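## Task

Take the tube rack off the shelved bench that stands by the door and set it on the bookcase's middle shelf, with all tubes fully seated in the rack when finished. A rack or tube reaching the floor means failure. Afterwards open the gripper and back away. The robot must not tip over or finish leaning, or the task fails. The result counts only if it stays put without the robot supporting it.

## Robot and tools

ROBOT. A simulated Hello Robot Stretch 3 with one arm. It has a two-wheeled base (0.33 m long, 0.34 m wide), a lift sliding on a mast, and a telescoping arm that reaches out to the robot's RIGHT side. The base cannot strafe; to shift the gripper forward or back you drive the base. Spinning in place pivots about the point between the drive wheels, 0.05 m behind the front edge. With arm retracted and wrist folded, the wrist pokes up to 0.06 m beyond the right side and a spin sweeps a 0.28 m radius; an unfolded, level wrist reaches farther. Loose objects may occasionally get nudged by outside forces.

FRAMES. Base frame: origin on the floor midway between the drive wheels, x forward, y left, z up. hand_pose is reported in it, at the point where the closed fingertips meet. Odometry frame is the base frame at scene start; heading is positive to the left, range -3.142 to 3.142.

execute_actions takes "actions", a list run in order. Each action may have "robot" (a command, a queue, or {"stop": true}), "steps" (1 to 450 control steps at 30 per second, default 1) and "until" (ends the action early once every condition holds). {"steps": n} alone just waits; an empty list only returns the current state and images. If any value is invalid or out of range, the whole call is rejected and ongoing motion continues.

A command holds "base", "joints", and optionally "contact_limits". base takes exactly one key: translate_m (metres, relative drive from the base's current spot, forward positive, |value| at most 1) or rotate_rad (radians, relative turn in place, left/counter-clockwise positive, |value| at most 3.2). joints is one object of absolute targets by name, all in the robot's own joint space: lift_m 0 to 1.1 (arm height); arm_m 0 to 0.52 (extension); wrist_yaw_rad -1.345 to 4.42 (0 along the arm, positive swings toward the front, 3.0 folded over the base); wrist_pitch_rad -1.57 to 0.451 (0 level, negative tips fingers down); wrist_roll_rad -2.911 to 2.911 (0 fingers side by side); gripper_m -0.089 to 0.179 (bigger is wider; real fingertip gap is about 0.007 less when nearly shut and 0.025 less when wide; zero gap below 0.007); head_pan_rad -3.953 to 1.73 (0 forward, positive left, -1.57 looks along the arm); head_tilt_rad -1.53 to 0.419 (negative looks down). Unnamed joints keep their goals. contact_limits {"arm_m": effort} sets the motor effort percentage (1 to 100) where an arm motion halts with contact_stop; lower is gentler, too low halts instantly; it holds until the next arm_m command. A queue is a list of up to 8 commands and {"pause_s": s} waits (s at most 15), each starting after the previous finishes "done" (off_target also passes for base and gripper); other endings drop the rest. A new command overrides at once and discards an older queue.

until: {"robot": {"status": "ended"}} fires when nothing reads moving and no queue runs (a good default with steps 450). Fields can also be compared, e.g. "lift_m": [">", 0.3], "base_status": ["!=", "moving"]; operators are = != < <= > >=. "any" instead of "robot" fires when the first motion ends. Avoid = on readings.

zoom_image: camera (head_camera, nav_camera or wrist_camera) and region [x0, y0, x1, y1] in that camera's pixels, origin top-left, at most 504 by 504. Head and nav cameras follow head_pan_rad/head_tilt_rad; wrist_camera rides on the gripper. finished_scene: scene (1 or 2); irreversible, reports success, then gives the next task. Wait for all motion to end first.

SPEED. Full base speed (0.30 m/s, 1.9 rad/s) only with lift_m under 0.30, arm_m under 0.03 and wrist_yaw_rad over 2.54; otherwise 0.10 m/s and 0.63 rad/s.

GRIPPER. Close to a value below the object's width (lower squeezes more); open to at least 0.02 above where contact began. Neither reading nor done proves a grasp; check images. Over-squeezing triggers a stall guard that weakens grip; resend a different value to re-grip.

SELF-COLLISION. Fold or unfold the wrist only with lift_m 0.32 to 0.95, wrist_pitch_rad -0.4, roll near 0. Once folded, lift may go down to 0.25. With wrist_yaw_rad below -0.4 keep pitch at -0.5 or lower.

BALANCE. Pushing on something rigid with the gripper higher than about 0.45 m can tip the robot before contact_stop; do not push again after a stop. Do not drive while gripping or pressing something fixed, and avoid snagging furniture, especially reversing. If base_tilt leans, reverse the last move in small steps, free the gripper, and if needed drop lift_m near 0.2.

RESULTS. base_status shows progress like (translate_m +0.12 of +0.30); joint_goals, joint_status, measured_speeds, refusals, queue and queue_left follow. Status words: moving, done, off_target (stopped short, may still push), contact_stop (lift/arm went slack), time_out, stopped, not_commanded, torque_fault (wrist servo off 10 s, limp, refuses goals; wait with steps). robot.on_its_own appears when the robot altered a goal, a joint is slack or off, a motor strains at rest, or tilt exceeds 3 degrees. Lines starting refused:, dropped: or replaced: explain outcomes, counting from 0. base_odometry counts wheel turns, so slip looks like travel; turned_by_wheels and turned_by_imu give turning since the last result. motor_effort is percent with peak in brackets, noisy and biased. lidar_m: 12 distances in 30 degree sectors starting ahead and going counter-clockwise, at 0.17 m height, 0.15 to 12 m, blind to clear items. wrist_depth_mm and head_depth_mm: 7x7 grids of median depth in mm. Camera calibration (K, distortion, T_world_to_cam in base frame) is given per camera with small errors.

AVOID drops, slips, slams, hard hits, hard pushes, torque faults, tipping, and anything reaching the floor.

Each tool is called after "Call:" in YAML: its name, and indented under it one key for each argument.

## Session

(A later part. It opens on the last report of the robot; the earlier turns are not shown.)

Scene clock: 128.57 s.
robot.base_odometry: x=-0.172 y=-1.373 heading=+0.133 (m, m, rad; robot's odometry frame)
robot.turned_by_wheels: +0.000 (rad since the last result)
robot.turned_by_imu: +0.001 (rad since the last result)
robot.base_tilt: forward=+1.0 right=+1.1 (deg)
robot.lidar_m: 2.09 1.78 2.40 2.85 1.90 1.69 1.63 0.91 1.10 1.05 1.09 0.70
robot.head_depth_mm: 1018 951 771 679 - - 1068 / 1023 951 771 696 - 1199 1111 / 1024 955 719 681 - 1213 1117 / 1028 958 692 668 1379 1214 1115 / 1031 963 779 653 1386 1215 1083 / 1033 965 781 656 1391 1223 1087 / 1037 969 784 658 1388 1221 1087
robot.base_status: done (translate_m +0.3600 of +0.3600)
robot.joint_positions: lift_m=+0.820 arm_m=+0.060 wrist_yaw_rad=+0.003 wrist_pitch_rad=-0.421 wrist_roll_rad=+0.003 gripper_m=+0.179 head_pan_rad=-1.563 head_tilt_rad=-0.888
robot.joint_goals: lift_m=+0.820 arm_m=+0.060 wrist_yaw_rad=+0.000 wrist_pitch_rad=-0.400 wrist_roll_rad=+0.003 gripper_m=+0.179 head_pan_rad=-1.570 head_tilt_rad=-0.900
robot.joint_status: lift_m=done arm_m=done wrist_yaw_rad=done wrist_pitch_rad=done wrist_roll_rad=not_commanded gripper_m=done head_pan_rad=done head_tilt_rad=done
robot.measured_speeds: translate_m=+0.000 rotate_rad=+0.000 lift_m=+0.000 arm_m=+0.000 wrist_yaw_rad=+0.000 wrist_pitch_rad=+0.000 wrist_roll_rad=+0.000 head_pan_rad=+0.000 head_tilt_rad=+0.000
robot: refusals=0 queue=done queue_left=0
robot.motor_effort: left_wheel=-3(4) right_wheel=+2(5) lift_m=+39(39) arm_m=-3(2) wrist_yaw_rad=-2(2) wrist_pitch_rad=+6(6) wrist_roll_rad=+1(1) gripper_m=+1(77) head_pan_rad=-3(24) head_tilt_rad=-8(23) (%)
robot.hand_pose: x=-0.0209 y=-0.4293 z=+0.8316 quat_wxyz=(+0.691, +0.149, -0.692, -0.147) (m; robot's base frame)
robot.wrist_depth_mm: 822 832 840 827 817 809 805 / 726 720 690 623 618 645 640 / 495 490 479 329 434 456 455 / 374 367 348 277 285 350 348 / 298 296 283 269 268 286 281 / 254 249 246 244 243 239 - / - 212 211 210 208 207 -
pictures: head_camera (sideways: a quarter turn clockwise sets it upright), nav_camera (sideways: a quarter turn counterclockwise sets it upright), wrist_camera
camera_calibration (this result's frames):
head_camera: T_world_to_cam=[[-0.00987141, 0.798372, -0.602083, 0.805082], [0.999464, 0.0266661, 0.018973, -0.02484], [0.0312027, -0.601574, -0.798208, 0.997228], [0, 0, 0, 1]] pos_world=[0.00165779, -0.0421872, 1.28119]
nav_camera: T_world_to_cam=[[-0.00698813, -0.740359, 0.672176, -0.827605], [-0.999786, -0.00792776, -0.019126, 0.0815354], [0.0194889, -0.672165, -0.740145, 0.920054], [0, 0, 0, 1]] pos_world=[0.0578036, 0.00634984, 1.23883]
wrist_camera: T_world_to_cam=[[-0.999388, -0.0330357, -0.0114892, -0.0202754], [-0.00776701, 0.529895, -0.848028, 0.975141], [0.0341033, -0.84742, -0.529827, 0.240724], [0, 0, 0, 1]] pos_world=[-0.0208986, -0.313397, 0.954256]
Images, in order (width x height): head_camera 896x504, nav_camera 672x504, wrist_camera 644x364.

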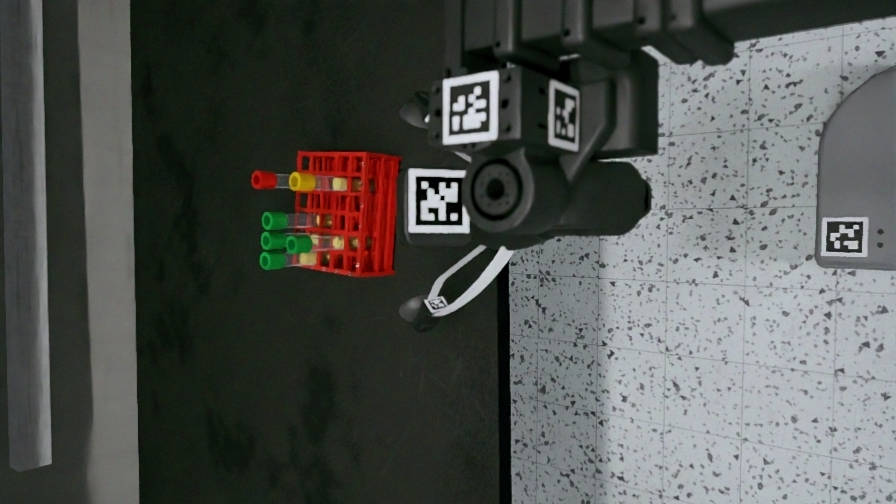

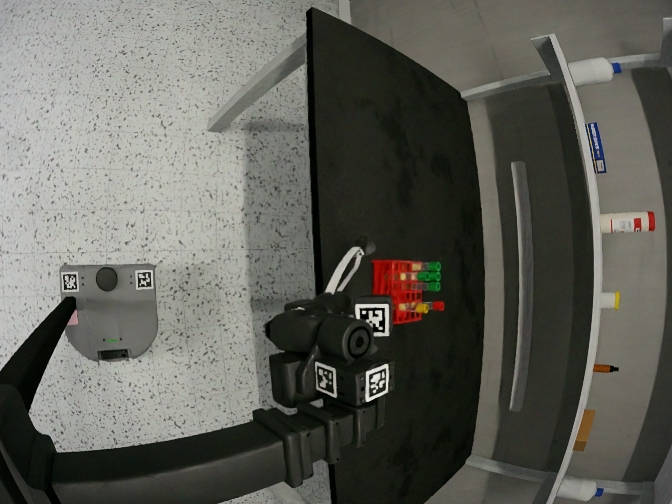

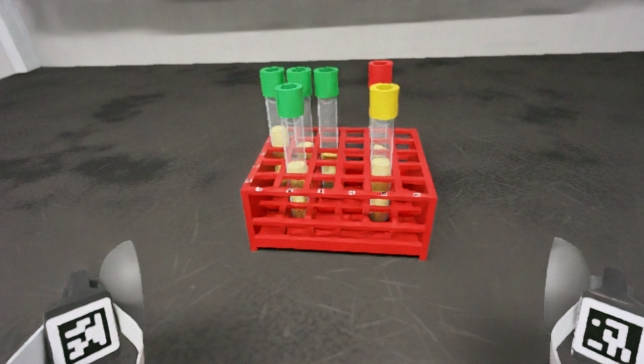

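Call:
execute_actions:
  actions:
    - {"robot":[{"base":{"translate_m":-0.003},"joints":{"lift_m":0.762}},{"joints":{"arm_m":0.15}}],"steps":450,"until":{"robot":{"status":"ended"}}}

Scene clock: 141.47 s.
robot.base_odometry: x=-0.175 y=-1.373 heading=+0.133 (m, m, rad; robot's odometry frame)
robot.turned_by_wheels: +0.000 (rad since the last result)
robot.turned_by_imu: +0.000 (rad since the last result)
robot.base_tilt: forward=+1.0 right=+1.1 (deg)
robot.lidar_m: 2.09 1.78 2.39 2.85 1.90 1.69 1.63 0.90 1.10 1.05 1.09 0.70
robot.head_depth_mm: 1019 951 767 661 - - - / 1021 953 772 - 1319 1212 1117 / 1024 957 730 - 1351 1211 1119 / 1032 960 700 637 1379 1213 1121 / 1029 963 780 652 1377 1219 1086 / 1035 965 781 656 1390 1214 1087 / 1036 970 783 657 1385 1222 1085
robot.base_status: done (translate_m -0.0030 of -0.0030)
robot.joint_positions: lift_m=+0.763 arm_m=+0.150 wrist_yaw_rad=+0.002 wrist_pitch_rad=-0.405 wrist_roll_rad=+0.003 gripper_m=+0.179 head_pan_rad=-1.563 head_tilt_rad=-0.889
robot.joint_goals: lift_m=+0.762 arm_m=+0.150 wrist_yaw_rad=+0.000 wrist_pitch_rad=-0.400 wrist_roll_rad=+0.003 gripper_m=+0.179 head_pan_rad=-1.570 head_tilt_rad=-0.900
robot.joint_status: lift_m=done arm_m=done wrist_yaw_rad=done wrist_pitch_rad=done wrist_roll_rad=not_commanded gripper_m=done head_pan_rad=done head_tilt_rad=done
robot.measured_speeds: translate_m=+0.000 rotate_rad=+0.000 lift_m=+0.000 arm_m=+0.000 wrist_yaw_rad=+0.000 wrist_pitch_rad=+0.000 wrist_roll_rad=+0.000 head_pan_rad=+0.000 head_tilt_rad=+0.000
robot: refusals=0 queue=done queue_left=0
robot.motor_effort: left_wheel=-3(7) right_wheel=+2(3) lift_m=+16(38) arm_m=+4(5) wrist_yaw_rad=-1(2) wrist_pitch_rad=+1(6) wrist_roll_rad=+1(1) gripper_m=+1(1) head_pan_rad=-3(3) head_tilt_rad=-7(9) (%)
robot.hand_pose: x=-0.0211 y=-0.5206 z=+0.7782 quat_wxyz=(+0.692, +0.143, -0.693, -0.142) (m; robot's base frame)
robot.wrist_depth_mm: 750 746 171 711 184 707 701 / 554 538 480 513 458 496 479 / 364 358 245 238 209 335 330 / 272 269 161 170 158 244 253 / 217 215 161 168 163 163 205 / 185 179 166 157 153 167 - / - 152 152 151 150 149 -
pictures: head_camera (sideways: a quarter turn clockwise sets it upright), nav_camera (sideways: a quarter turn counterclockwise sets it upright), wrist_camera
camera_calibration (this result's frames):
head_camera: T_world_to_cam=[[-0.00984396, 0.798527, -0.601879, 0.804815], [0.999465, 0.0266253, 0.0189778, -0.0248463], [0.0311795, -0.60137, -0.798362, 0.997429], [0, 0, 0, 1]] pos_world=[0.00165623, -0.0421817, 1.28118]
nav_camera: T_world_to_cam=[[-0.00701335, -0.740531, 0.671986, -0.827357], [-0.999786, -0.00788698, -0.019126, 0.0815354], [0.0194633, -0.671976, -0.740317, 0.920278], [0, 0, 0, 1]] pos_world=[0.0578037, 0.00636416, 1.23883]
wrist_camera: T_world_to_cam=[[-0.999422, -0.0321586, -0.0109917, -0.024068], [-0.00718207, 0.515978, -0.856572, 0.977645], [0.0332176, -0.855998, -0.515911, 0.119833], [0, 0, 0, 1]] pos_world=[-0.0210132, -0.402641, 0.898981]
Images, in order (width x height): head_camera 896x504, nav_camera 672x504, wrist_camera 644x364.

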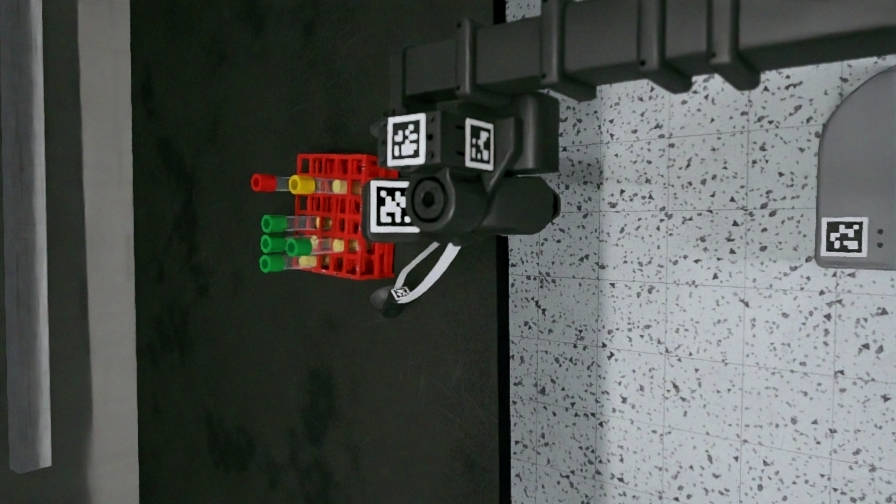

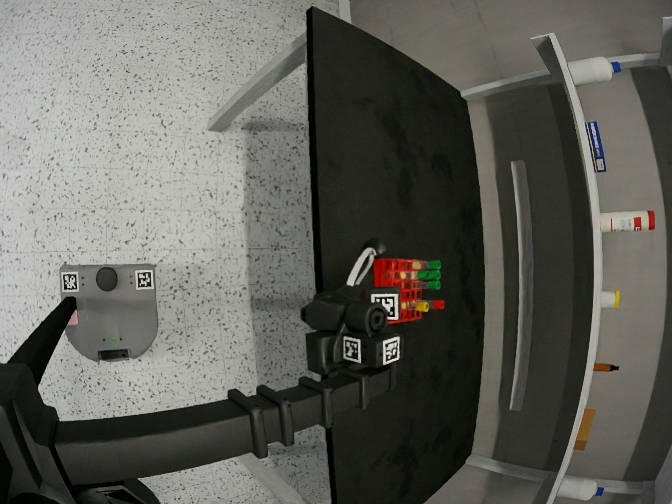

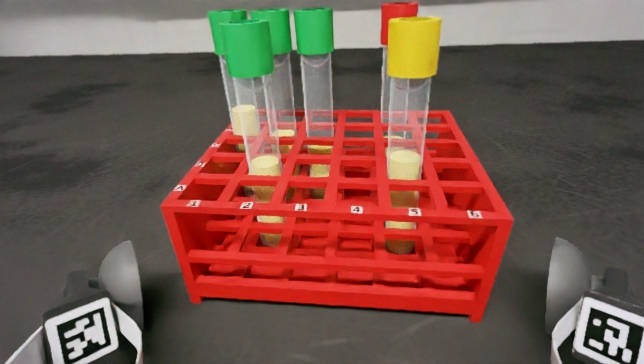

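Call:
execute_actions:
  actions:
    - {"robot":[{"base":{"translate_m":0.002}},{"joints":{"arm_m":0.22},"contact_limits":{"arm_m":15}}],"steps":450,"until":{"robot":{"status":"ended"}}}

Scene clock: 149.50 s.
robot.base_odometry: x=-0.173 y=-1.373 heading=+0.133 (m, m, rad; robot's odometry frame)
robot.turned_by_wheels: +0.000 (rad since the last result)
robot.turned_by_imu: +0.000 (rad since the last result)
robot.base_tilt: forward=+1.0 right=+1.1 (deg)
robot.lidar_m: 2.09 1.78 2.39 2.85 1.90 1.70 1.63 0.91 1.10 1.05 1.09 0.70
robot.head_depth_mm: 1019 948 769 661 - - - / 1024 950 818 - 1371 1209 1112 / 1030 955 750 624 1376 1212 1111 / 1027 960 719 637 1388 1212 1114 / 1033 962 779 653 1379 1213 1082 / 1035 967 782 656 1383 1220 1087 / 1036 970 782 658 1393 1221 1091
robot.base_status: done (translate_m +0.0020 of +0.0020)
robot.joint_positions: lift_m=+0.763 arm_m=+0.220 wrist_yaw_rad=-0.003 wrist_pitch_rad=-0.404 wrist_roll_rad=+0.003 gripper_m=+0.179 head_pan_rad=-1.563 head_tilt_rad=-0.889
robot.joint_goals: lift_m=+0.762 arm_m=+0.220 wrist_yaw_rad=+0.000 wrist_pitch_rad=-0.400 wrist_roll_rad=+0.003 gripper_m=+0.179 head_pan_rad=-1.570 head_tilt_rad=-0.900
robot.joint_status: lift_m=done arm_m=done wrist_yaw_rad=done wrist_pitch_rad=done wrist_roll_rad=not_commanded gripper_m=done head_pan_rad=done head_tilt_rad=done
robot.measured_speeds: translate_m=+0.000 rotate_rad=+0.000 lift_m=+0.000 arm_m=+0.000 wrist_yaw_rad=+0.000 wrist_pitch_rad=+0.000 wrist_roll_rad=+0.000 head_pan_rad=+0.000 head_tilt_rad=+0.000
robot: refusals=0 queue=done queue_left=0
robot.motor_effort: left_wheel=-3(6) right_wheel=+3(7) lift_m=+16(16) arm_m=+4(5) wrist_yaw_rad=+2(2) wrist_pitch_rad=+1(1) wrist_roll_rad=+1(1) gripper_m=+1(0) head_pan_rad=-3(3) head_tilt_rad=-7(7) (%)
robot.contact_limits: arm_m 15 (drawing in: default 19, maximum 32; extending or still: default 26, maximum 42)
robot.hand_pose: x=-0.0221 y=-0.5906 z=+0.7783 quat_wxyz=(+0.692, +0.141, -0.694, -0.143) (m; robot's base frame)
robot.wrist_depth_mm: 665 670 136 641 152 669 645 / 554 546 103 467 92 486 480 / 364 357 334 347 302 334 331 / 273 269 161 160 165 233 252 / 216 141 130 134 119 130 205 / 186 115 129 141 124 107 177 / - 133 128 135 124 107 -
pictures: head_camera (sideways: a quarter turn clockwise sets it upright), nav_camera (sideways: a quarter turn counterclockwise sets it upright), wrist_camera
camera_calibration (this result's frames):
head_camera: T_world_to_cam=[[-0.00981543, 0.798543, -0.601858, 0.804789], [0.999466, 0.026589, 0.0189783, -0.0248469], [0.0311578, -0.601351, -0.798377, 0.997448], [0, 0, 0, 1]] pos_world=[0.00165471, -0.0421811, 1.28118]
nav_camera: T_world_to_cam=[[-0.00703979, -0.740548, 0.671967, -0.827333], [-0.999786, -0.00785062, -0.019126, 0.0815354], [0.0194391, -0.671958, -0.740334, 0.9203], [0, 0, 0, 1]] pos_world=[0.057804, 0.0063639, 1.23883]
wrist_camera: T_world_to_cam=[[-0.999554, -0.0277717, -0.010974, -0.024738], [-0.00491611, 0.515528, -0.856858, 1.01388], [0.0294538, -0.856422, -0.515435, 0.0592755], [0, 0, 0, 1]] pos_world=[-0.0214885, -0.472608, 0.899036]
Images, in order (width x height): head_camera 896x504, nav_camera 672x504, wrist_camera 644x364.

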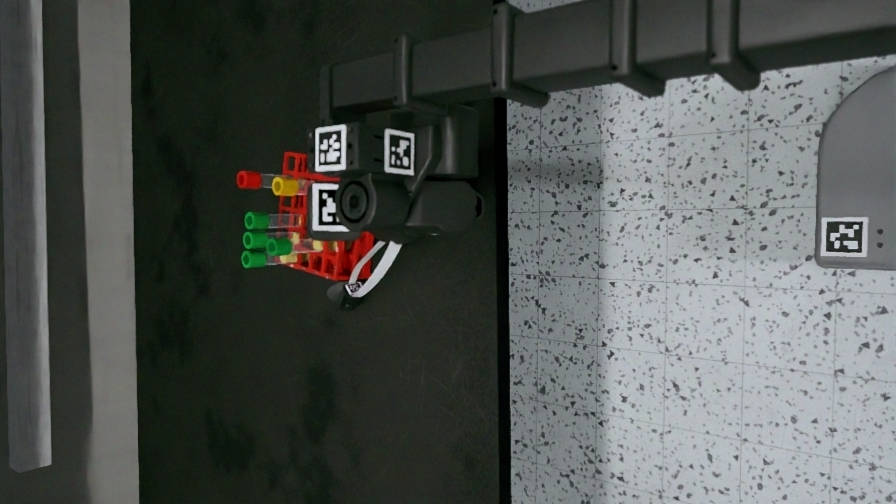

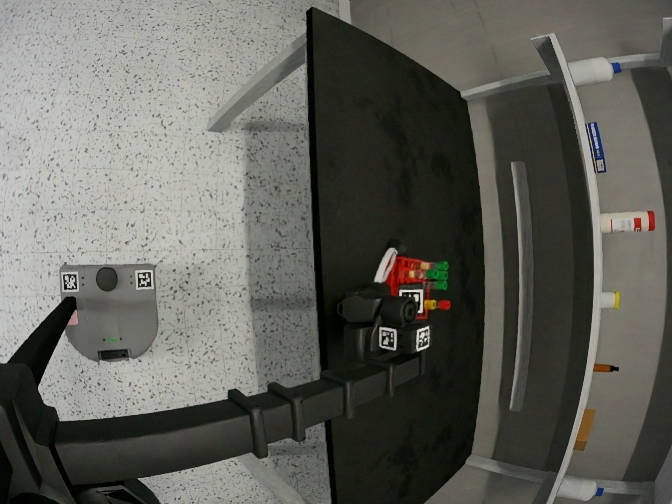

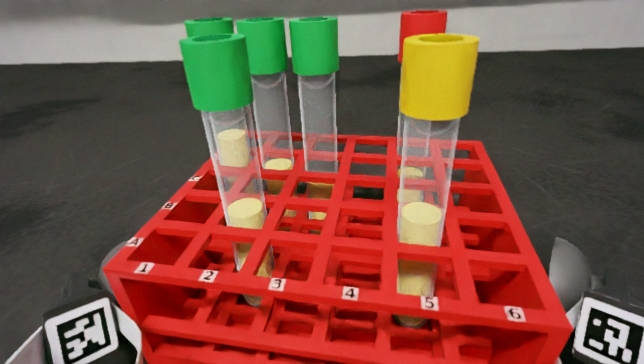

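Call:
execute_actions:
  actions:
    - {"robot":[{"joints":{"arm_m":0.19}},{"joints":{"lift_m":0.836}},{"joints":{"wrist_pitch_rad":-0.75}}],"steps":450,"until":{"robot":{"status":"ended"}}}

Scene clock: 166.43 s.
robot.base_odometry: x=-0.173 y=-1.373 heading=+0.133 (m, m, rad; robot's odometry frame)
robot.turned_by_wheels: +0.000 (rad since the last result)
robot.turned_by_imu: +0.000 (rad since the last result)
robot.base_tilt: forward=+1.1 right=+1.2 (deg)
robot.lidar_m: 2.09 1.78 2.40 2.85 1.91 1.69 1.63 0.90 1.10 1.05 1.09 0.70
robot.head_depth_mm: 1019 949 - - - 1196 1075 / 1023 955 - 625 1368 1203 1110 / 1024 956 - 625 1377 1213 1120 / 1026 957 718 638 1380 1210 1117 / 1028 963 779 653 1385 1216 1085 / 1034 966 782 656 1383 1215 1085 / 1037 969 783 657 1395 1219 1090
robot.base_status: done (translate_m +0.0020 of +0.0020)
robot.joint_positions: lift_m=+0.836 arm_m=+0.190 wrist_yaw_rad=-0.002 wrist_pitch_rad=-0.759 wrist_roll_rad=+0.003 gripper_m=+0.179 head_pan_rad=-1.563 head_tilt_rad=-0.889
robot.joint_goals: lift_m=+0.836 arm_m=+0.190 wrist_yaw_rad=+0.000 wrist_pitch_rad=-0.750 wrist_roll_rad=+0.003 gripper_m=+0.179 head_pan_rad=-1.570 head_tilt_rad=-0.900
robot.joint_status: lift_m=done arm_m=done wrist_yaw_rad=done wrist_pitch_rad=done wrist_roll_rad=not_commanded gripper_m=done head_pan_rad=done head_tilt_rad=done
robot.measured_speeds: translate_m=+0.000 rotate_rad=+0.000 lift_m=+0.000 arm_m=+0.000 wrist_yaw_rad=+0.000 wrist_pitch_rad=+0.000 wrist_roll_rad=+0.000 head_pan_rad=+0.000 head_tilt_rad=+0.000
robot: refusals=0 queue=done queue_left=0
robot.motor_effort: left_wheel=-3(3) right_wheel=+3(3) lift_m=+39(37) arm_m=-4(5) wrist_yaw_rad=+2(2) wrist_pitch_rad=+3(5) wrist_roll_rad=+0(1) gripper_m=-1(1) head_pan_rad=-4(3) head_tilt_rad=-7(7) (%)
robot.hand_pose: x=-0.0220 y=-0.5046 z=+0.7804 quat_wxyz=(+0.656, +0.261, -0.658, -0.264) (m; robot's base frame)
robot.wrist_depth_mm: 352 350 320 327 215 330 325 / 296 296 203 199 192 280 275 / 256 252 177 197 173 241 240 / 225 223 198 190 175 214 213 / 200 200 198 193 189 192 191 / 183 180 178 177 176 175 - / - 164 163 162 160 159 -
pictures: head_camera (sideways: a quarter turn clockwise sets it upright), nav_camera (sideways: a quarter turn counterclockwise sets it upright), wrist_camera
camera_calibration (this result's frames):
head_camera: T_world_to_cam=[[-0.00981575, 0.798548, -0.601852, 0.80478], [0.999466, 0.0265892, 0.0189785, -0.0248471], [0.0311579, -0.601344, -0.798382, 0.997455], [0, 0, 0, 1]] pos_world=[0.00165473, -0.0421809, 1.28118]
nav_camera: T_world_to_cam=[[-0.00703949, -0.740553, 0.671961, -0.827324], [-0.999786, -0.00785082, -0.019126, 0.0815354], [0.0194393, -0.671952, -0.74034, 0.920308], [0, 0, 0, 1]] pos_world=[0.057804, 0.00636446, 1.23883]
wrist_camera: T_world_to_cam=[[-0.999539, -0.0220984, -0.0208065, -0.0116444], [-0.00428242, 0.781324, -0.624111, 0.923816], [0.0300485, -0.623735, -0.781058, 0.458728], [0, 0, 0, 1]] pos_world=[-0.0214669, -0.435932, 0.934615]
Images, in order (width x height): head_camera 896x504, nav_camera 672x504, wrist_camera 644x364.

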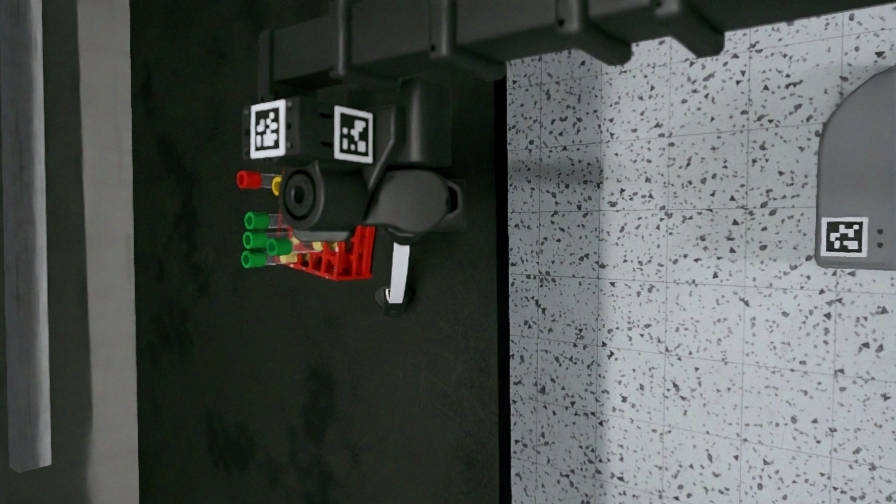

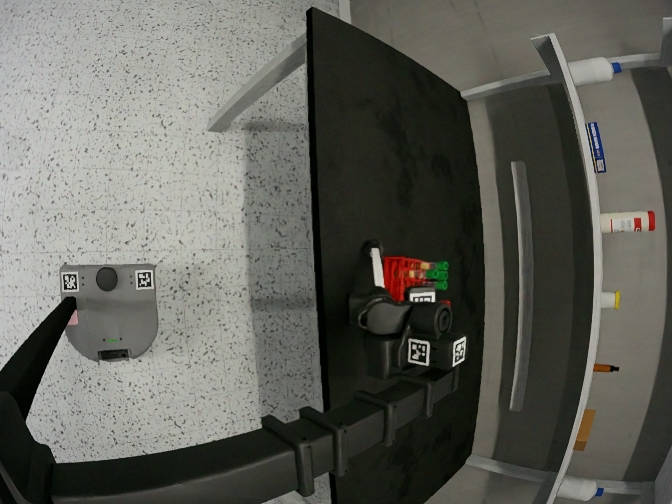

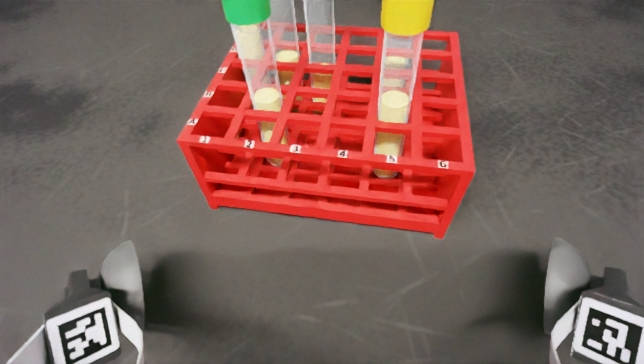

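Call:
execute_actions:
  actions:
    - {"robot":[{"base":{"translate_m":0.019},"joints":{"lift_m":0.89,"wrist_yaw_rad":-0.145}},{"joints":{"arm_m":0.305},"contact_limits":{"arm_m":15}}],"steps":450,"until":{"robot":{"status":"ended"}}}

Scene clock: 183.70 s.
robot.base_odometry: x=-0.154 y=-1.370 heading=+0.133 (m, m, rad; robot's odometry frame)
robot.turned_by_wheels: +0.000 (rad since the last result)
robot.turned_by_imu: +0.000 (rad since the last result)
robot.base_tilt: forward=+1.1 right=+1.2 (deg)
robot.lidar_m: 2.07 1.76 2.38 2.84 1.92 1.71 1.65 0.92 1.10 1.05 1.08 0.69
robot.head_depth_mm: 1008 - - 646 1360 1205 1075 / 1001 - 751 648 1375 1209 1110 / 1004 - 710 650 1379 1206 1114 / 1025 960 715 651 1375 1213 1113 / 1030 960 778 654 1384 1214 1083 / 1033 970 781 655 1387 1215 1087 / 1036 970 782 658 1388 1226 1090
robot.base_status: done (translate_m +0.0190 of +0.0190)
robot.joint_positions: lift_m=+0.890 arm_m=+0.305 wrist_yaw_rad=-0.143 wrist_pitch_rad=-0.761 wrist_roll_rad=+0.003 gripper_m=+0.179 head_pan_rad=-1.563 head_tilt_rad=-0.889
robot.joint_goals: lift_m=+0.890 arm_m=+0.305 wrist_yaw_rad=-0.145 wrist_pitch_rad=-0.750 wrist_roll_rad=+0.003 gripper_m=+0.179 head_pan_rad=-1.570 head_tilt_rad=-0.900
robot.joint_status: lift_m=done arm_m=done wrist_yaw_rad=done wrist_pitch_rad=done wrist_roll_rad=not_commanded gripper_m=done head_pan_rad=done head_tilt_rad=done
robot.measured_speeds: translate_m=+0.000 rotate_rad=+0.000 lift_m=+0.000 arm_m=+0.000 wrist_yaw_rad=+0.000 wrist_pitch_rad=+0.000 wrist_roll_rad=+0.000 head_pan_rad=+0.000 head_tilt_rad=+0.000
robot: refusals=0 queue=done queue_left=0
robot.motor_effort: left_wheel=-3(5) right_wheel=+2(5) lift_m=+39(42) arm_m=+4(4) wrist_yaw_rad=-1(1) wrist_pitch_rad=+3(3) wrist_roll_rad=+0(0) gripper_m=+0(0) head_pan_rad=-3(3) head_tilt_rad=-7(7) (%)
robot.contact_limits: arm_m 15 (drawing in: default 19, maximum 32; extending or still: default 26, maximum 42)
robot.hand_pose: x=-0.0457 y=-0.6169 z=+0.8342 quat_wxyz=(+0.635, +0.215, -0.674, -0.309) (m; robot's base frame)
robot.wrist_depth_mm: 462 459 459 447 436 434 424 / 391 385 381 377 371 369 359 / 335 333 330 324 319 318 315 / 295 294 290 287 145 282 279 / 263 259 130 136 198 255 252 / 240 236 178 180 180 229 - / - 215 102 178 102 204 -
pictures: head_camera (sideways: a quarter turn clockwise sets it upright), nav_camera (sideways: a quarter turn counterclockwise sets it upright), wrist_camera
camera_calibration (this result's frames):
head_camera: T_world_to_cam=[[-0.00978241, 0.79857, -0.601823, 0.804742], [0.999467, 0.0265466, 0.0189791, -0.024848], [0.0311325, -0.601317, -0.798404, 0.997483], [0, 0, 0, 1]] pos_world=[0.00165295, -0.0421799, 1.28118]
nav_camera: T_world_to_cam=[[-0.00707037, -0.740577, 0.671934, -0.827289], [-0.999787, -0.00780818, -0.019126, 0.0815354], [0.0194109, -0.671926, -0.740364, 0.920339], [0, 0, 0, 1]] pos_world=[0.0578042, 0.00636456, 1.23883]
wrist_camera: T_world_to_cam=[[-0.992754, 0.118347, -0.0208359, 0.0502729], [0.105461, 0.774943, -0.62317, 1.04533], [-0.057604, -0.620852, -0.781809, 0.4298], [0, 0, 0, 1]] pos_world=[-0.0355747, -0.549178, 0.988486]
Images, in order (width x height): head_camera 896x504, nav_camera 672x504, wrist_camera 644x364.

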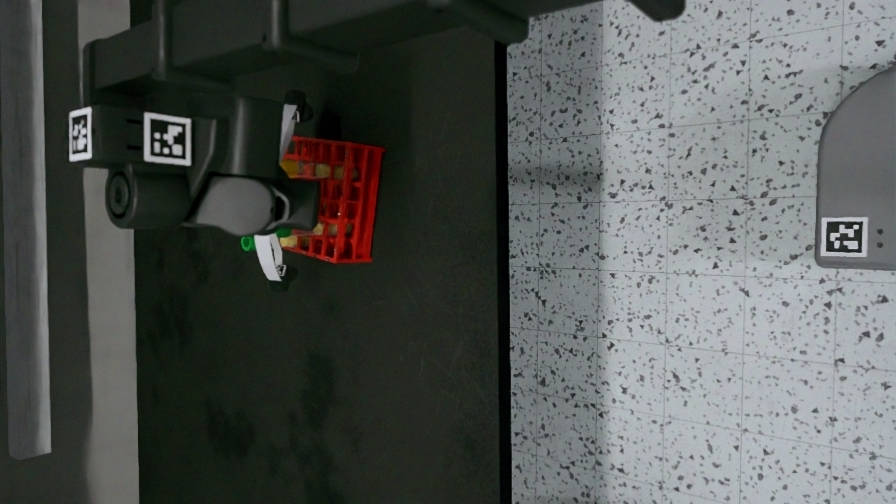

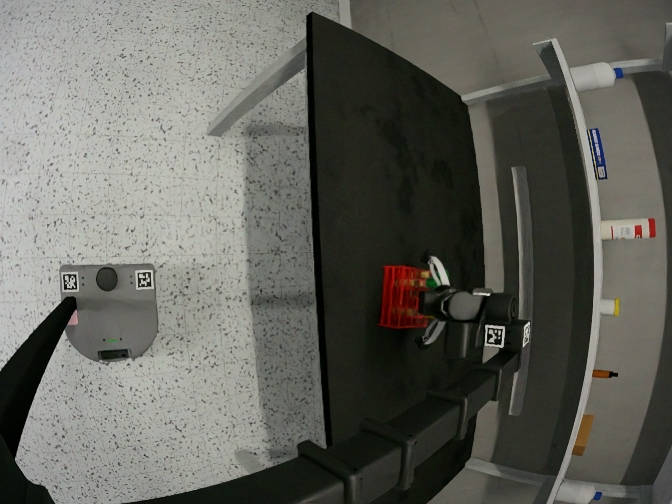

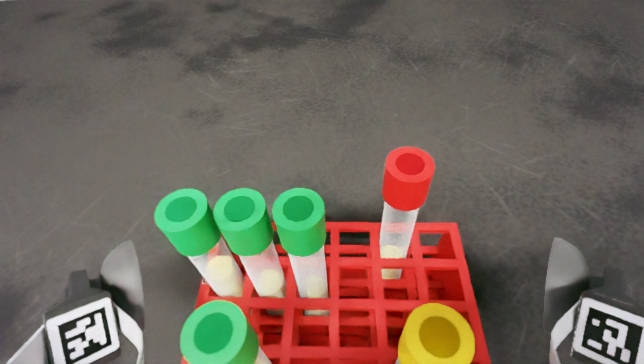

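Call:
execute_actions:
  actions:
    - {"robot":{"joints":{"lift_m":0.836}},"steps":450,"until":{"robot":{"status":"ended"}}}

Scene clock: 189.30 s.
robot.base_odometry: x=-0.154 y=-1.370 heading=+0.133 (m, m, rad; robot's odometry frame)
robot.turned_by_wheels: +0.000 (rad since the last result)
robot.turned_by_imu: +0.000 (rad since the last result)
robot.base_tilt: forward=+1.1 right=+1.1 (deg)
robot.lidar_m: 2.08 1.76 2.37 2.85 1.91 1.71 1.65 0.92 1.10 1.05 1.08 0.68
robot.head_depth_mm: 1021 980 - - - 1196 1074 / 1023 1022 732 649 1374 1207 1111 / 1028 1024 705 650 1381 1208 1112 / 1026 960 721 652 1383 1214 1114 / 1031 961 780 653 1386 1212 1085 / 1033 969 782 656 1383 1221 1088 / 1035 971 782 657 1390 1222 1088
robot.base_status: done (translate_m +0.0190 of +0.0190)
robot.joint_positions: lift_m=+0.838 arm_m=+0.305 wrist_yaw_rad=-0.141 wrist_pitch_rad=-0.731 wrist_roll_rad=+0.008 gripper_m=+0.179 head_pan_rad=-1.563 head_tilt_rad=-0.889
robot.joint_goals: lift_m=+0.838 arm_m=+0.305 wrist_yaw_rad=-0.145 wrist_pitch_rad=-0.750 wrist_roll_rad=+0.008 gripper_m=+0.179 head_pan_rad=-1.570 head_tilt_rad=-0.900
robot.joint_status: lift_m=contact_stop arm_m=done wrist_yaw_rad=done wrist_pitch_rad=done wrist_roll_rad=not_commanded gripper_m=done head_pan_rad=done head_tilt_rad=done
robot.measured_speeds: translate_m=+0.000 rotate_rad=-0.001 lift_m=+0.000 arm_m=+0.000 wrist_yaw_rad=+0.000 wrist_pitch_rad=+0.048 wrist_roll_rad=+0.000 head_pan_rad=+0.000 head_tilt_rad=+0.000
robot: refusals=0 queue=dropped queue_left=0
robot.on_its_own: lift_m is slack since a contact_stop, until your next command for it
robot.motor_effort: left_wheel=-1(3) right_wheel=-1(2) lift_m=+24(37) arm_m=+3(3) wrist_yaw_rad=-3(3) wrist_pitch_rad=-8(8) wrist_roll_rad=-1(2) gripper_m=+1(1) head_pan_rad=-3(3) head_tilt_rad=-8(7) (%)
robot.contact_limits: arm_m 15 (drawing in: default 19, maximum 32; extending or still: default 26, maximum 42)
robot.hand_pose: x=-0.0461 y=-0.6225 z=+0.7875 quat_wxyz=(+0.638, +0.205, -0.679, -0.300) (m; robot's base frame)
robot.wrist_depth_mm: 392 386 379 376 365 359 352 / 323 319 315 311 289 293 295 / 276 91 91 90 250 259 255 / 240 226 152 156 224 225 224 / 212 212 138 148 162 67 200 / 193 62 69 131 129 60 60 / - 93 111 137 115 66 -
pictures: head_camera (sideways: a quarter turn clockwise sets it upright), nav_camera (sideways: a quarter turn counterclockwise sets it upright), wrist_camera
camera_calibration (this result's frames):
head_camera: T_world_to_cam=[[-0.00978275, 0.798664, -0.601698, 0.80458], [0.999467, 0.0265431, 0.0189821, -0.0248518], [0.0311312, -0.601192, -0.798498, 0.997605], [0, 0, 0, 1]] pos_world=[0.00165291, -0.0421767, 1.28117]
nav_camera: T_world_to_cam=[[-0.00706992, -0.740682, 0.671819, -0.827139], [-0.999787, -0.00780472, -0.019126, 0.0815355], [0.0194097, -0.67181, -0.740469, 0.920476], [0, 0, 0, 1]] pos_world=[0.0578041, 0.00637437, 1.23883]
wrist_camera: T_world_to_cam=[[-0.992656, 0.118693, -0.0233486, 0.0517025], [0.105598, 0.756083, -0.645901, 1.02681], [-0.0590103, -0.643623, -0.763064, 0.360775], [0, 0, 0, 1]] pos_world=[-0.035817, -0.550289, 0.93972]
Images, in order (width x height): head_camera 896x504, nav_camera 672x504, wrist_camera 644x364.

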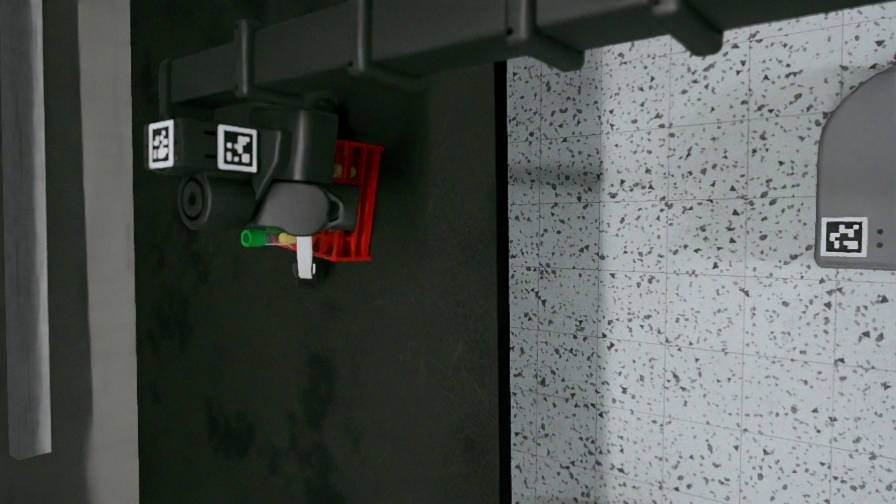

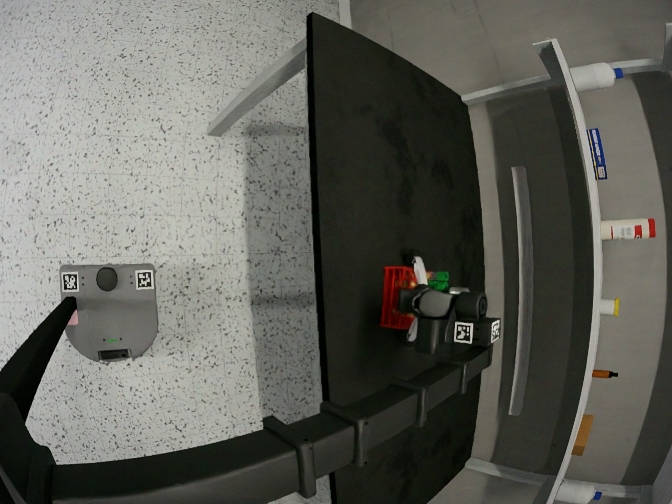

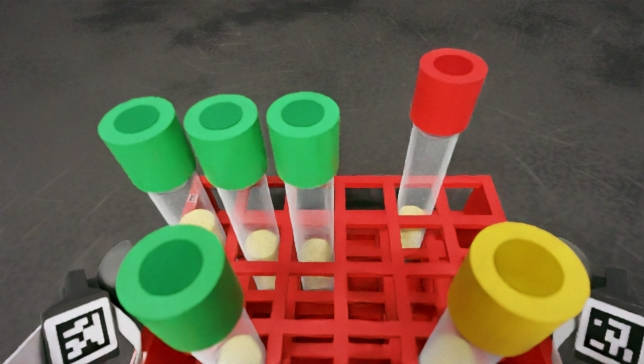

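Call:
execute_actions:
  actions:
    - {"robot":[{"joints":{"lift_m":0.85,"wrist_pitch_rad":-0.76}},{"joints":{"gripper_m":0.13}},{"pause_s":0.5}],"steps":450,"until":{"robot":{"status":"ended"}}}

Scene clock: 201.47 s.
robot.base_odometry: x=-0.154 y=-1.370 heading=+0.133 (m, m, rad; robot's odometry frame)
robot.turned_by_wheels: +0.000 (rad since the last result)
robot.turned_by_imu: +0.000 (rad since the last result)
robot.base_tilt: forward=+1.1 right=+1.2 (deg)
robot.lidar_m: 2.08 1.76 2.38 2.85 1.92 1.71 1.65 0.92 1.10 1.05 1.09 0.69
robot.head_depth_mm: 1018 980 - - 1341 1185 1074 / 1024 - 732 649 1365 1212 1114 / 1026 - 704 651 1378 1212 1115 / 1027 961 722 652 1378 1212 1119 / 1030 965 778 654 1380 1214 1082 / 1032 963 779 656 1386 1217 1086 / 1036 970 785 658 1389 1223 1082
robot.base_status: done (translate_m +0.0190 of +0.0190)
robot.joint_positions: lift_m=+0.850 arm_m=+0.305 wrist_yaw_rad=-0.142 wrist_pitch_rad=-0.751 wrist_roll_rad=+0.006 gripper_m=+0.130 head_pan_rad=-1.563 head_tilt_rad=-0.889
robot.joint_goals: lift_m=+0.850 arm_m=+0.305 wrist_yaw_rad=-0.145 wrist_pitch_rad=-0.760 wrist_roll_rad=+0.006 gripper_m=+0.130 head_pan_rad=-1.570 head_tilt_rad=-0.900
robot.joint_status: lift_m=done arm_m=done wrist_yaw_rad=done wrist_pitch_rad=done wrist_roll_rad=not_commanded gripper_m=done head_pan_rad=done head_tilt_rad=done
robot.measured_speeds: translate_m=+0.000 rotate_rad=+0.000 lift_m=+0.000 arm_m=+0.000 wrist_yaw_rad=+0.000 wrist_pitch_rad=+0.000 wrist_roll_rad=+0.000 head_pan_rad=+0.000 head_tilt_rad=+0.000
robot: refusals=0 queue=done queue_left=0
robot.motor_effort: left_wheel=-2(2) right_wheel=+1(1) lift_m=+34(39) arm_m=+3(3) wrist_yaw_rad=-2(2) wrist_pitch_rad=-3(8) wrist_roll_rad=-1(2) gripper_m=-8(85) head_pan_rad=-3(3) head_tilt_rad=-7(7) (%)
robot.contact_limits: arm_m 15 (drawing in: default 19, maximum 32; extending or still: default 26, maximum 42)
robot.hand_pose: x=-0.0458 y=-0.6187 z=+0.7960 quat_wxyz=(+0.636, +0.211, -0.676, -0.306) (m; robot's base frame)
robot.wrist_depth_mm: 396 387 383 376 371 364 357 / 330 325 321 318 303 309 302 / 284 265 101 259 123 266 263 / 249 103 108 163 232 236 233 / 221 219 151 173 169 156 210 / 199 72 78 140 138 69 192 / 183 122 119 146 124 71 -
pictures: head_camera (sideways: a quarter turn clockwise sets it upright), nav_camera (sideways: a quarter turn counterclockwise sets it upright), wrist_camera
camera_calibration (this result's frames):
head_camera: T_world_to_cam=[[-0.00978332, 0.798664, -0.601698, 0.80458], [0.999467, 0.0265438, 0.0189821, -0.0248518], [0.0311317, -0.601192, -0.798498, 0.997605], [0, 0, 0, 1]] pos_world=[0.00165294, -0.0421767, 1.28117]
nav_camera: T_world_to_cam=[[-0.00706939, -0.740682, 0.671819, -0.827139], [-0.999787, -0.00780543, -0.019126, 0.0815355], [0.0194101, -0.67181, -0.740469, 0.920476], [0, 0, 0, 1]] pos_world=[0.0578041, 0.0063744, 1.23883]
wrist_camera: T_world_to_cam=[[-0.992619, 0.119123, -0.0227264, 0.0516023], [0.106708, 0.768901, -0.6304, 1.02504], [-0.0576207, -0.628172, -0.775938, 0.389554], [0, 0, 0, 1]] pos_world=[-0.0357119, -0.549592, 0.949626]
Images, in order (width x height): head_camera 896x504, nav_camera 672x504, wrist_camera 644x364.

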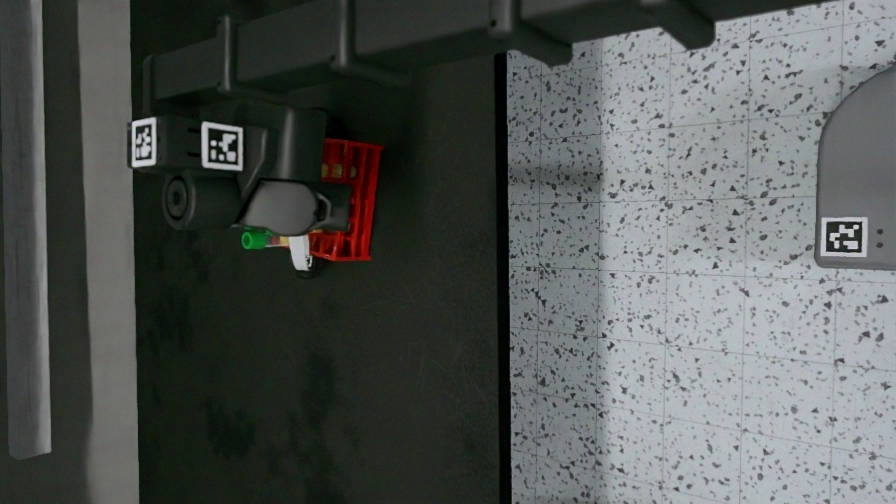

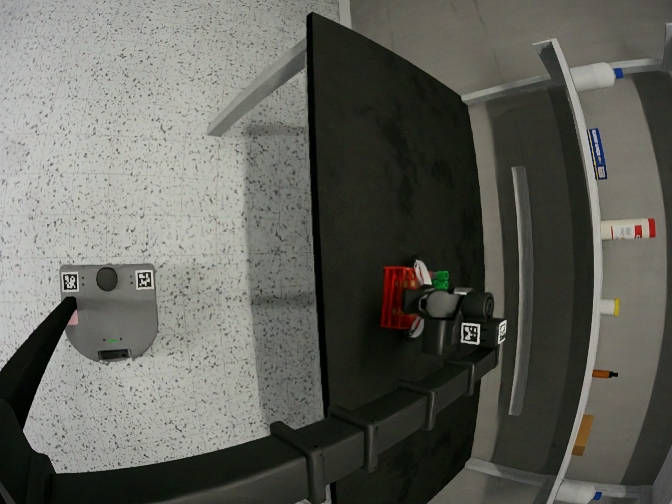

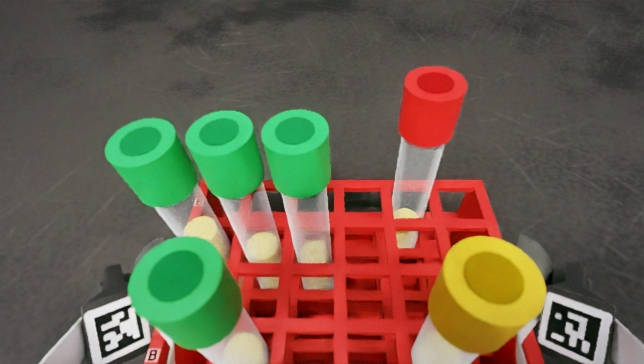

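Call:
execute_actions:
  actions:
    - {"robot":[{"joints":{"gripper_m":0.05}},{"pause_s":0.5}],"steps":450,"until":{"robot":{"status":"ended"}}}

Call:
zoom_image:
  camera: "head_camera"
  region: [220, 90, 420, 300]

Scene clock: 204.60 s.
robot.base_odometry: x=-0.154 y=-1.370 heading=+0.133 (m, m, rad; robot's odometry frame)
robot.turned_by_wheels: +0.000 (rad since the last result)
robot.turned_by_imu: +0.000 (rad since the last result)
robot.base_tilt: forward=+1.0 right=+1.1 (deg)
robot.lidar_m: 2.07 1.76 2.38 2.84 1.92 1.72 1.65 0.92 1.10 1.05 1.08 0.69
robot.head_depth_mm: 1022 983 - - 1342 1191 1076 / 1022 - 730 649 1372 1205 1110 / 1027 - 703 652 1377 1209 1114 / 1028 961 721 652 1376 1213 1114 / 1029 962 779 653 1383 1219 1085 / 1033 967 782 655 1390 1223 1085 / 1037 968 784 657 1390 1217 1085
robot.base_status: done (translate_m +0.0190 of +0.0190)
robot.joint_positions: lift_m=+0.850 arm_m=+0.305 wrist_yaw_rad=-0.142 wrist_pitch_rad=-0.749 wrist_roll_rad=+0.006 gripper_m=+0.052 head_pan_rad=-1.563 head_tilt_rad=-0.889
robot.joint_goals: lift_m=+0.850 arm_m=+0.305 wrist_yaw_rad=-0.145 wrist_pitch_rad=-0.760 wrist_roll_rad=+0.006 gripper_m=+0.050 head_pan_rad=-1.570 head_tilt_rad=-0.900
robot.joint_status: lift_m=done arm_m=done wrist_yaw_rad=done wrist_pitch_rad=done wrist_roll_rad=not_commanded gripper_m=done head_pan_rad=done head_tilt_rad=done
robot.measured_speeds: translate_m=+0.000 rotate_rad=+0.000 lift_m=+0.000 arm_m=+0.000 wrist_yaw_rad=+0.000 wrist_pitch_rad=+0.000 wrist_roll_rad=+0.000 head_pan_rad=+0.000 head_tilt_rad=+0.000
robot: refusals=0 queue=done queue_left=0
robot.motor_effort: left_wheel=-2(2) right_wheel=+1(1) lift_m=+33(34) arm_m=+2(2) wrist_yaw_rad=-2(2) wrist_pitch_rad=-3(4) wrist_roll_rad=-1(1) gripper_m=-33(98) head_pan_rad=-3(4) head_tilt_rad=-7(6) (%)
robot.contact_limits: arm_m 15 (drawing in: default 19, maximum 32; extending or still: default 26, maximum 42)
robot.hand_pose: x=-0.0458 y=-0.6191 z=+0.7964 quat_wxyz=(+0.636, +0.211, -0.676, -0.306) (m; robot's base frame)
robot.wrist_depth_mm: 394 392 386 379 371 365 360 / 332 325 322 317 307 309 305 / 283 276 102 260 258 268 266 / 250 103 107 161 227 236 234 / 221 219 151 157 168 172 209 / 200 72 78 140 142 69 192 / 185 121 120 146 124 71 -
pictures: head_camera (sideways: a quarter turn clockwise sets it upright), nav_camera (sideways: a quarter turn counterclockwise sets it upright), wrist_camera
camera_calibration (this result's frames):
head_camera: T_world_to_cam=[[-0.00978332, 0.798664, -0.601698, 0.80458], [0.999467, 0.0265438, 0.0189821, -0.0248518], [0.0311317, -0.601192, -0.798498, 0.997605], [0, 0, 0, 1]] pos_world=[0.00165294, -0.0421767, 1.28117]
nav_camera: T_world_to_cam=[[-0.00706939, -0.740682, 0.671819, -0.827139], [-0.999787, -0.00780543, -0.019126, 0.0815355], [0.0194101, -0.67181, -0.740469, 0.920475], [0, 0, 0, 1]] pos_world=[0.0578041, 0.0063744, 1.23883]
wrist_camera: T_world_to_cam=[[-0.992676, 0.118727, -0.0223019, 0.0510165], [0.106013, 0.767658, -0.63203, 1.0261], [-0.0579186, -0.629766, -0.774623, 0.38756], [0, 0, 0, 1]] pos_world=[-0.0356903, -0.549678, 0.949876]
Images, in order (width x height): head_camera 896x504, nav_camera 672x504, wrist_camera 644x364.

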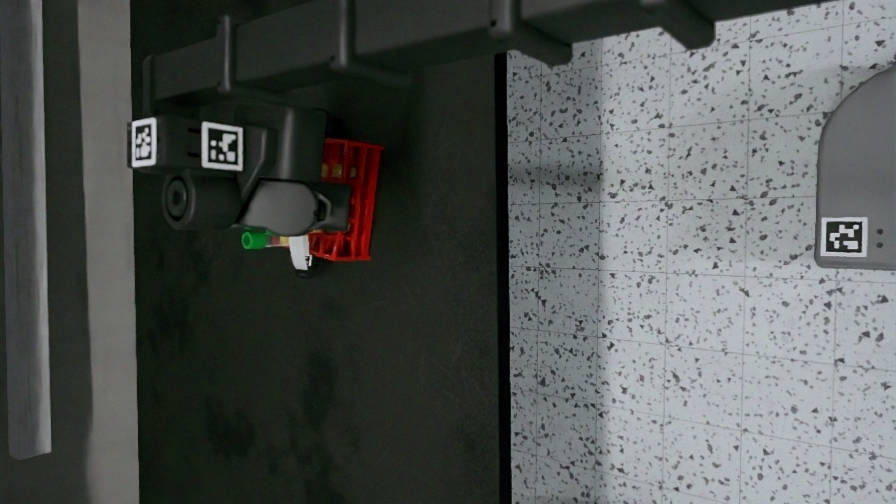

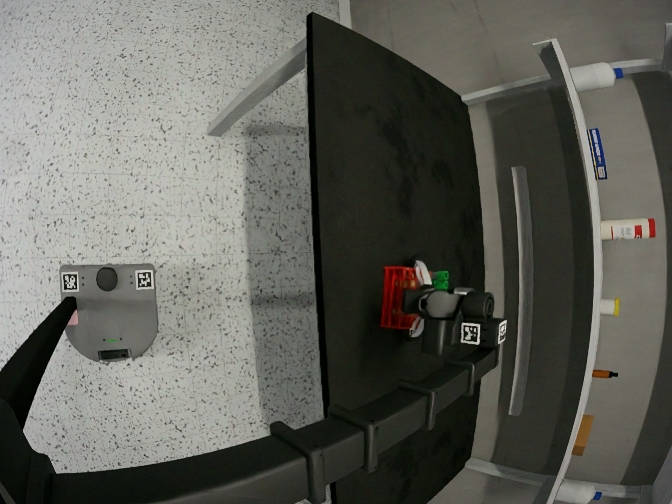

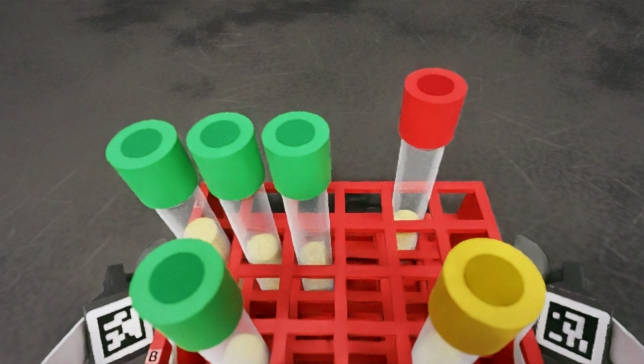

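Region (220, 90, 420, 300) of head_camera's 896x504 image, scaled by 2.400, with more detail than that image has; it fills the left 480 columns of this view, and the rest is white.

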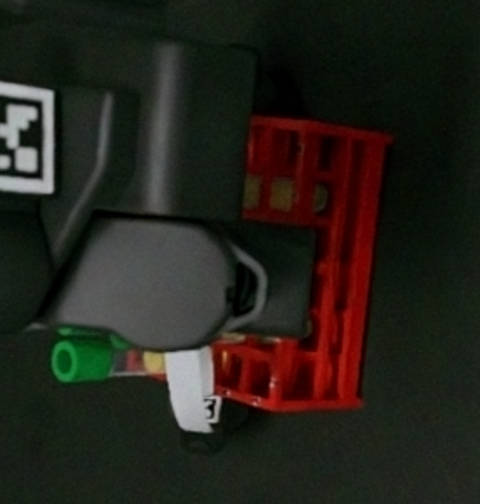

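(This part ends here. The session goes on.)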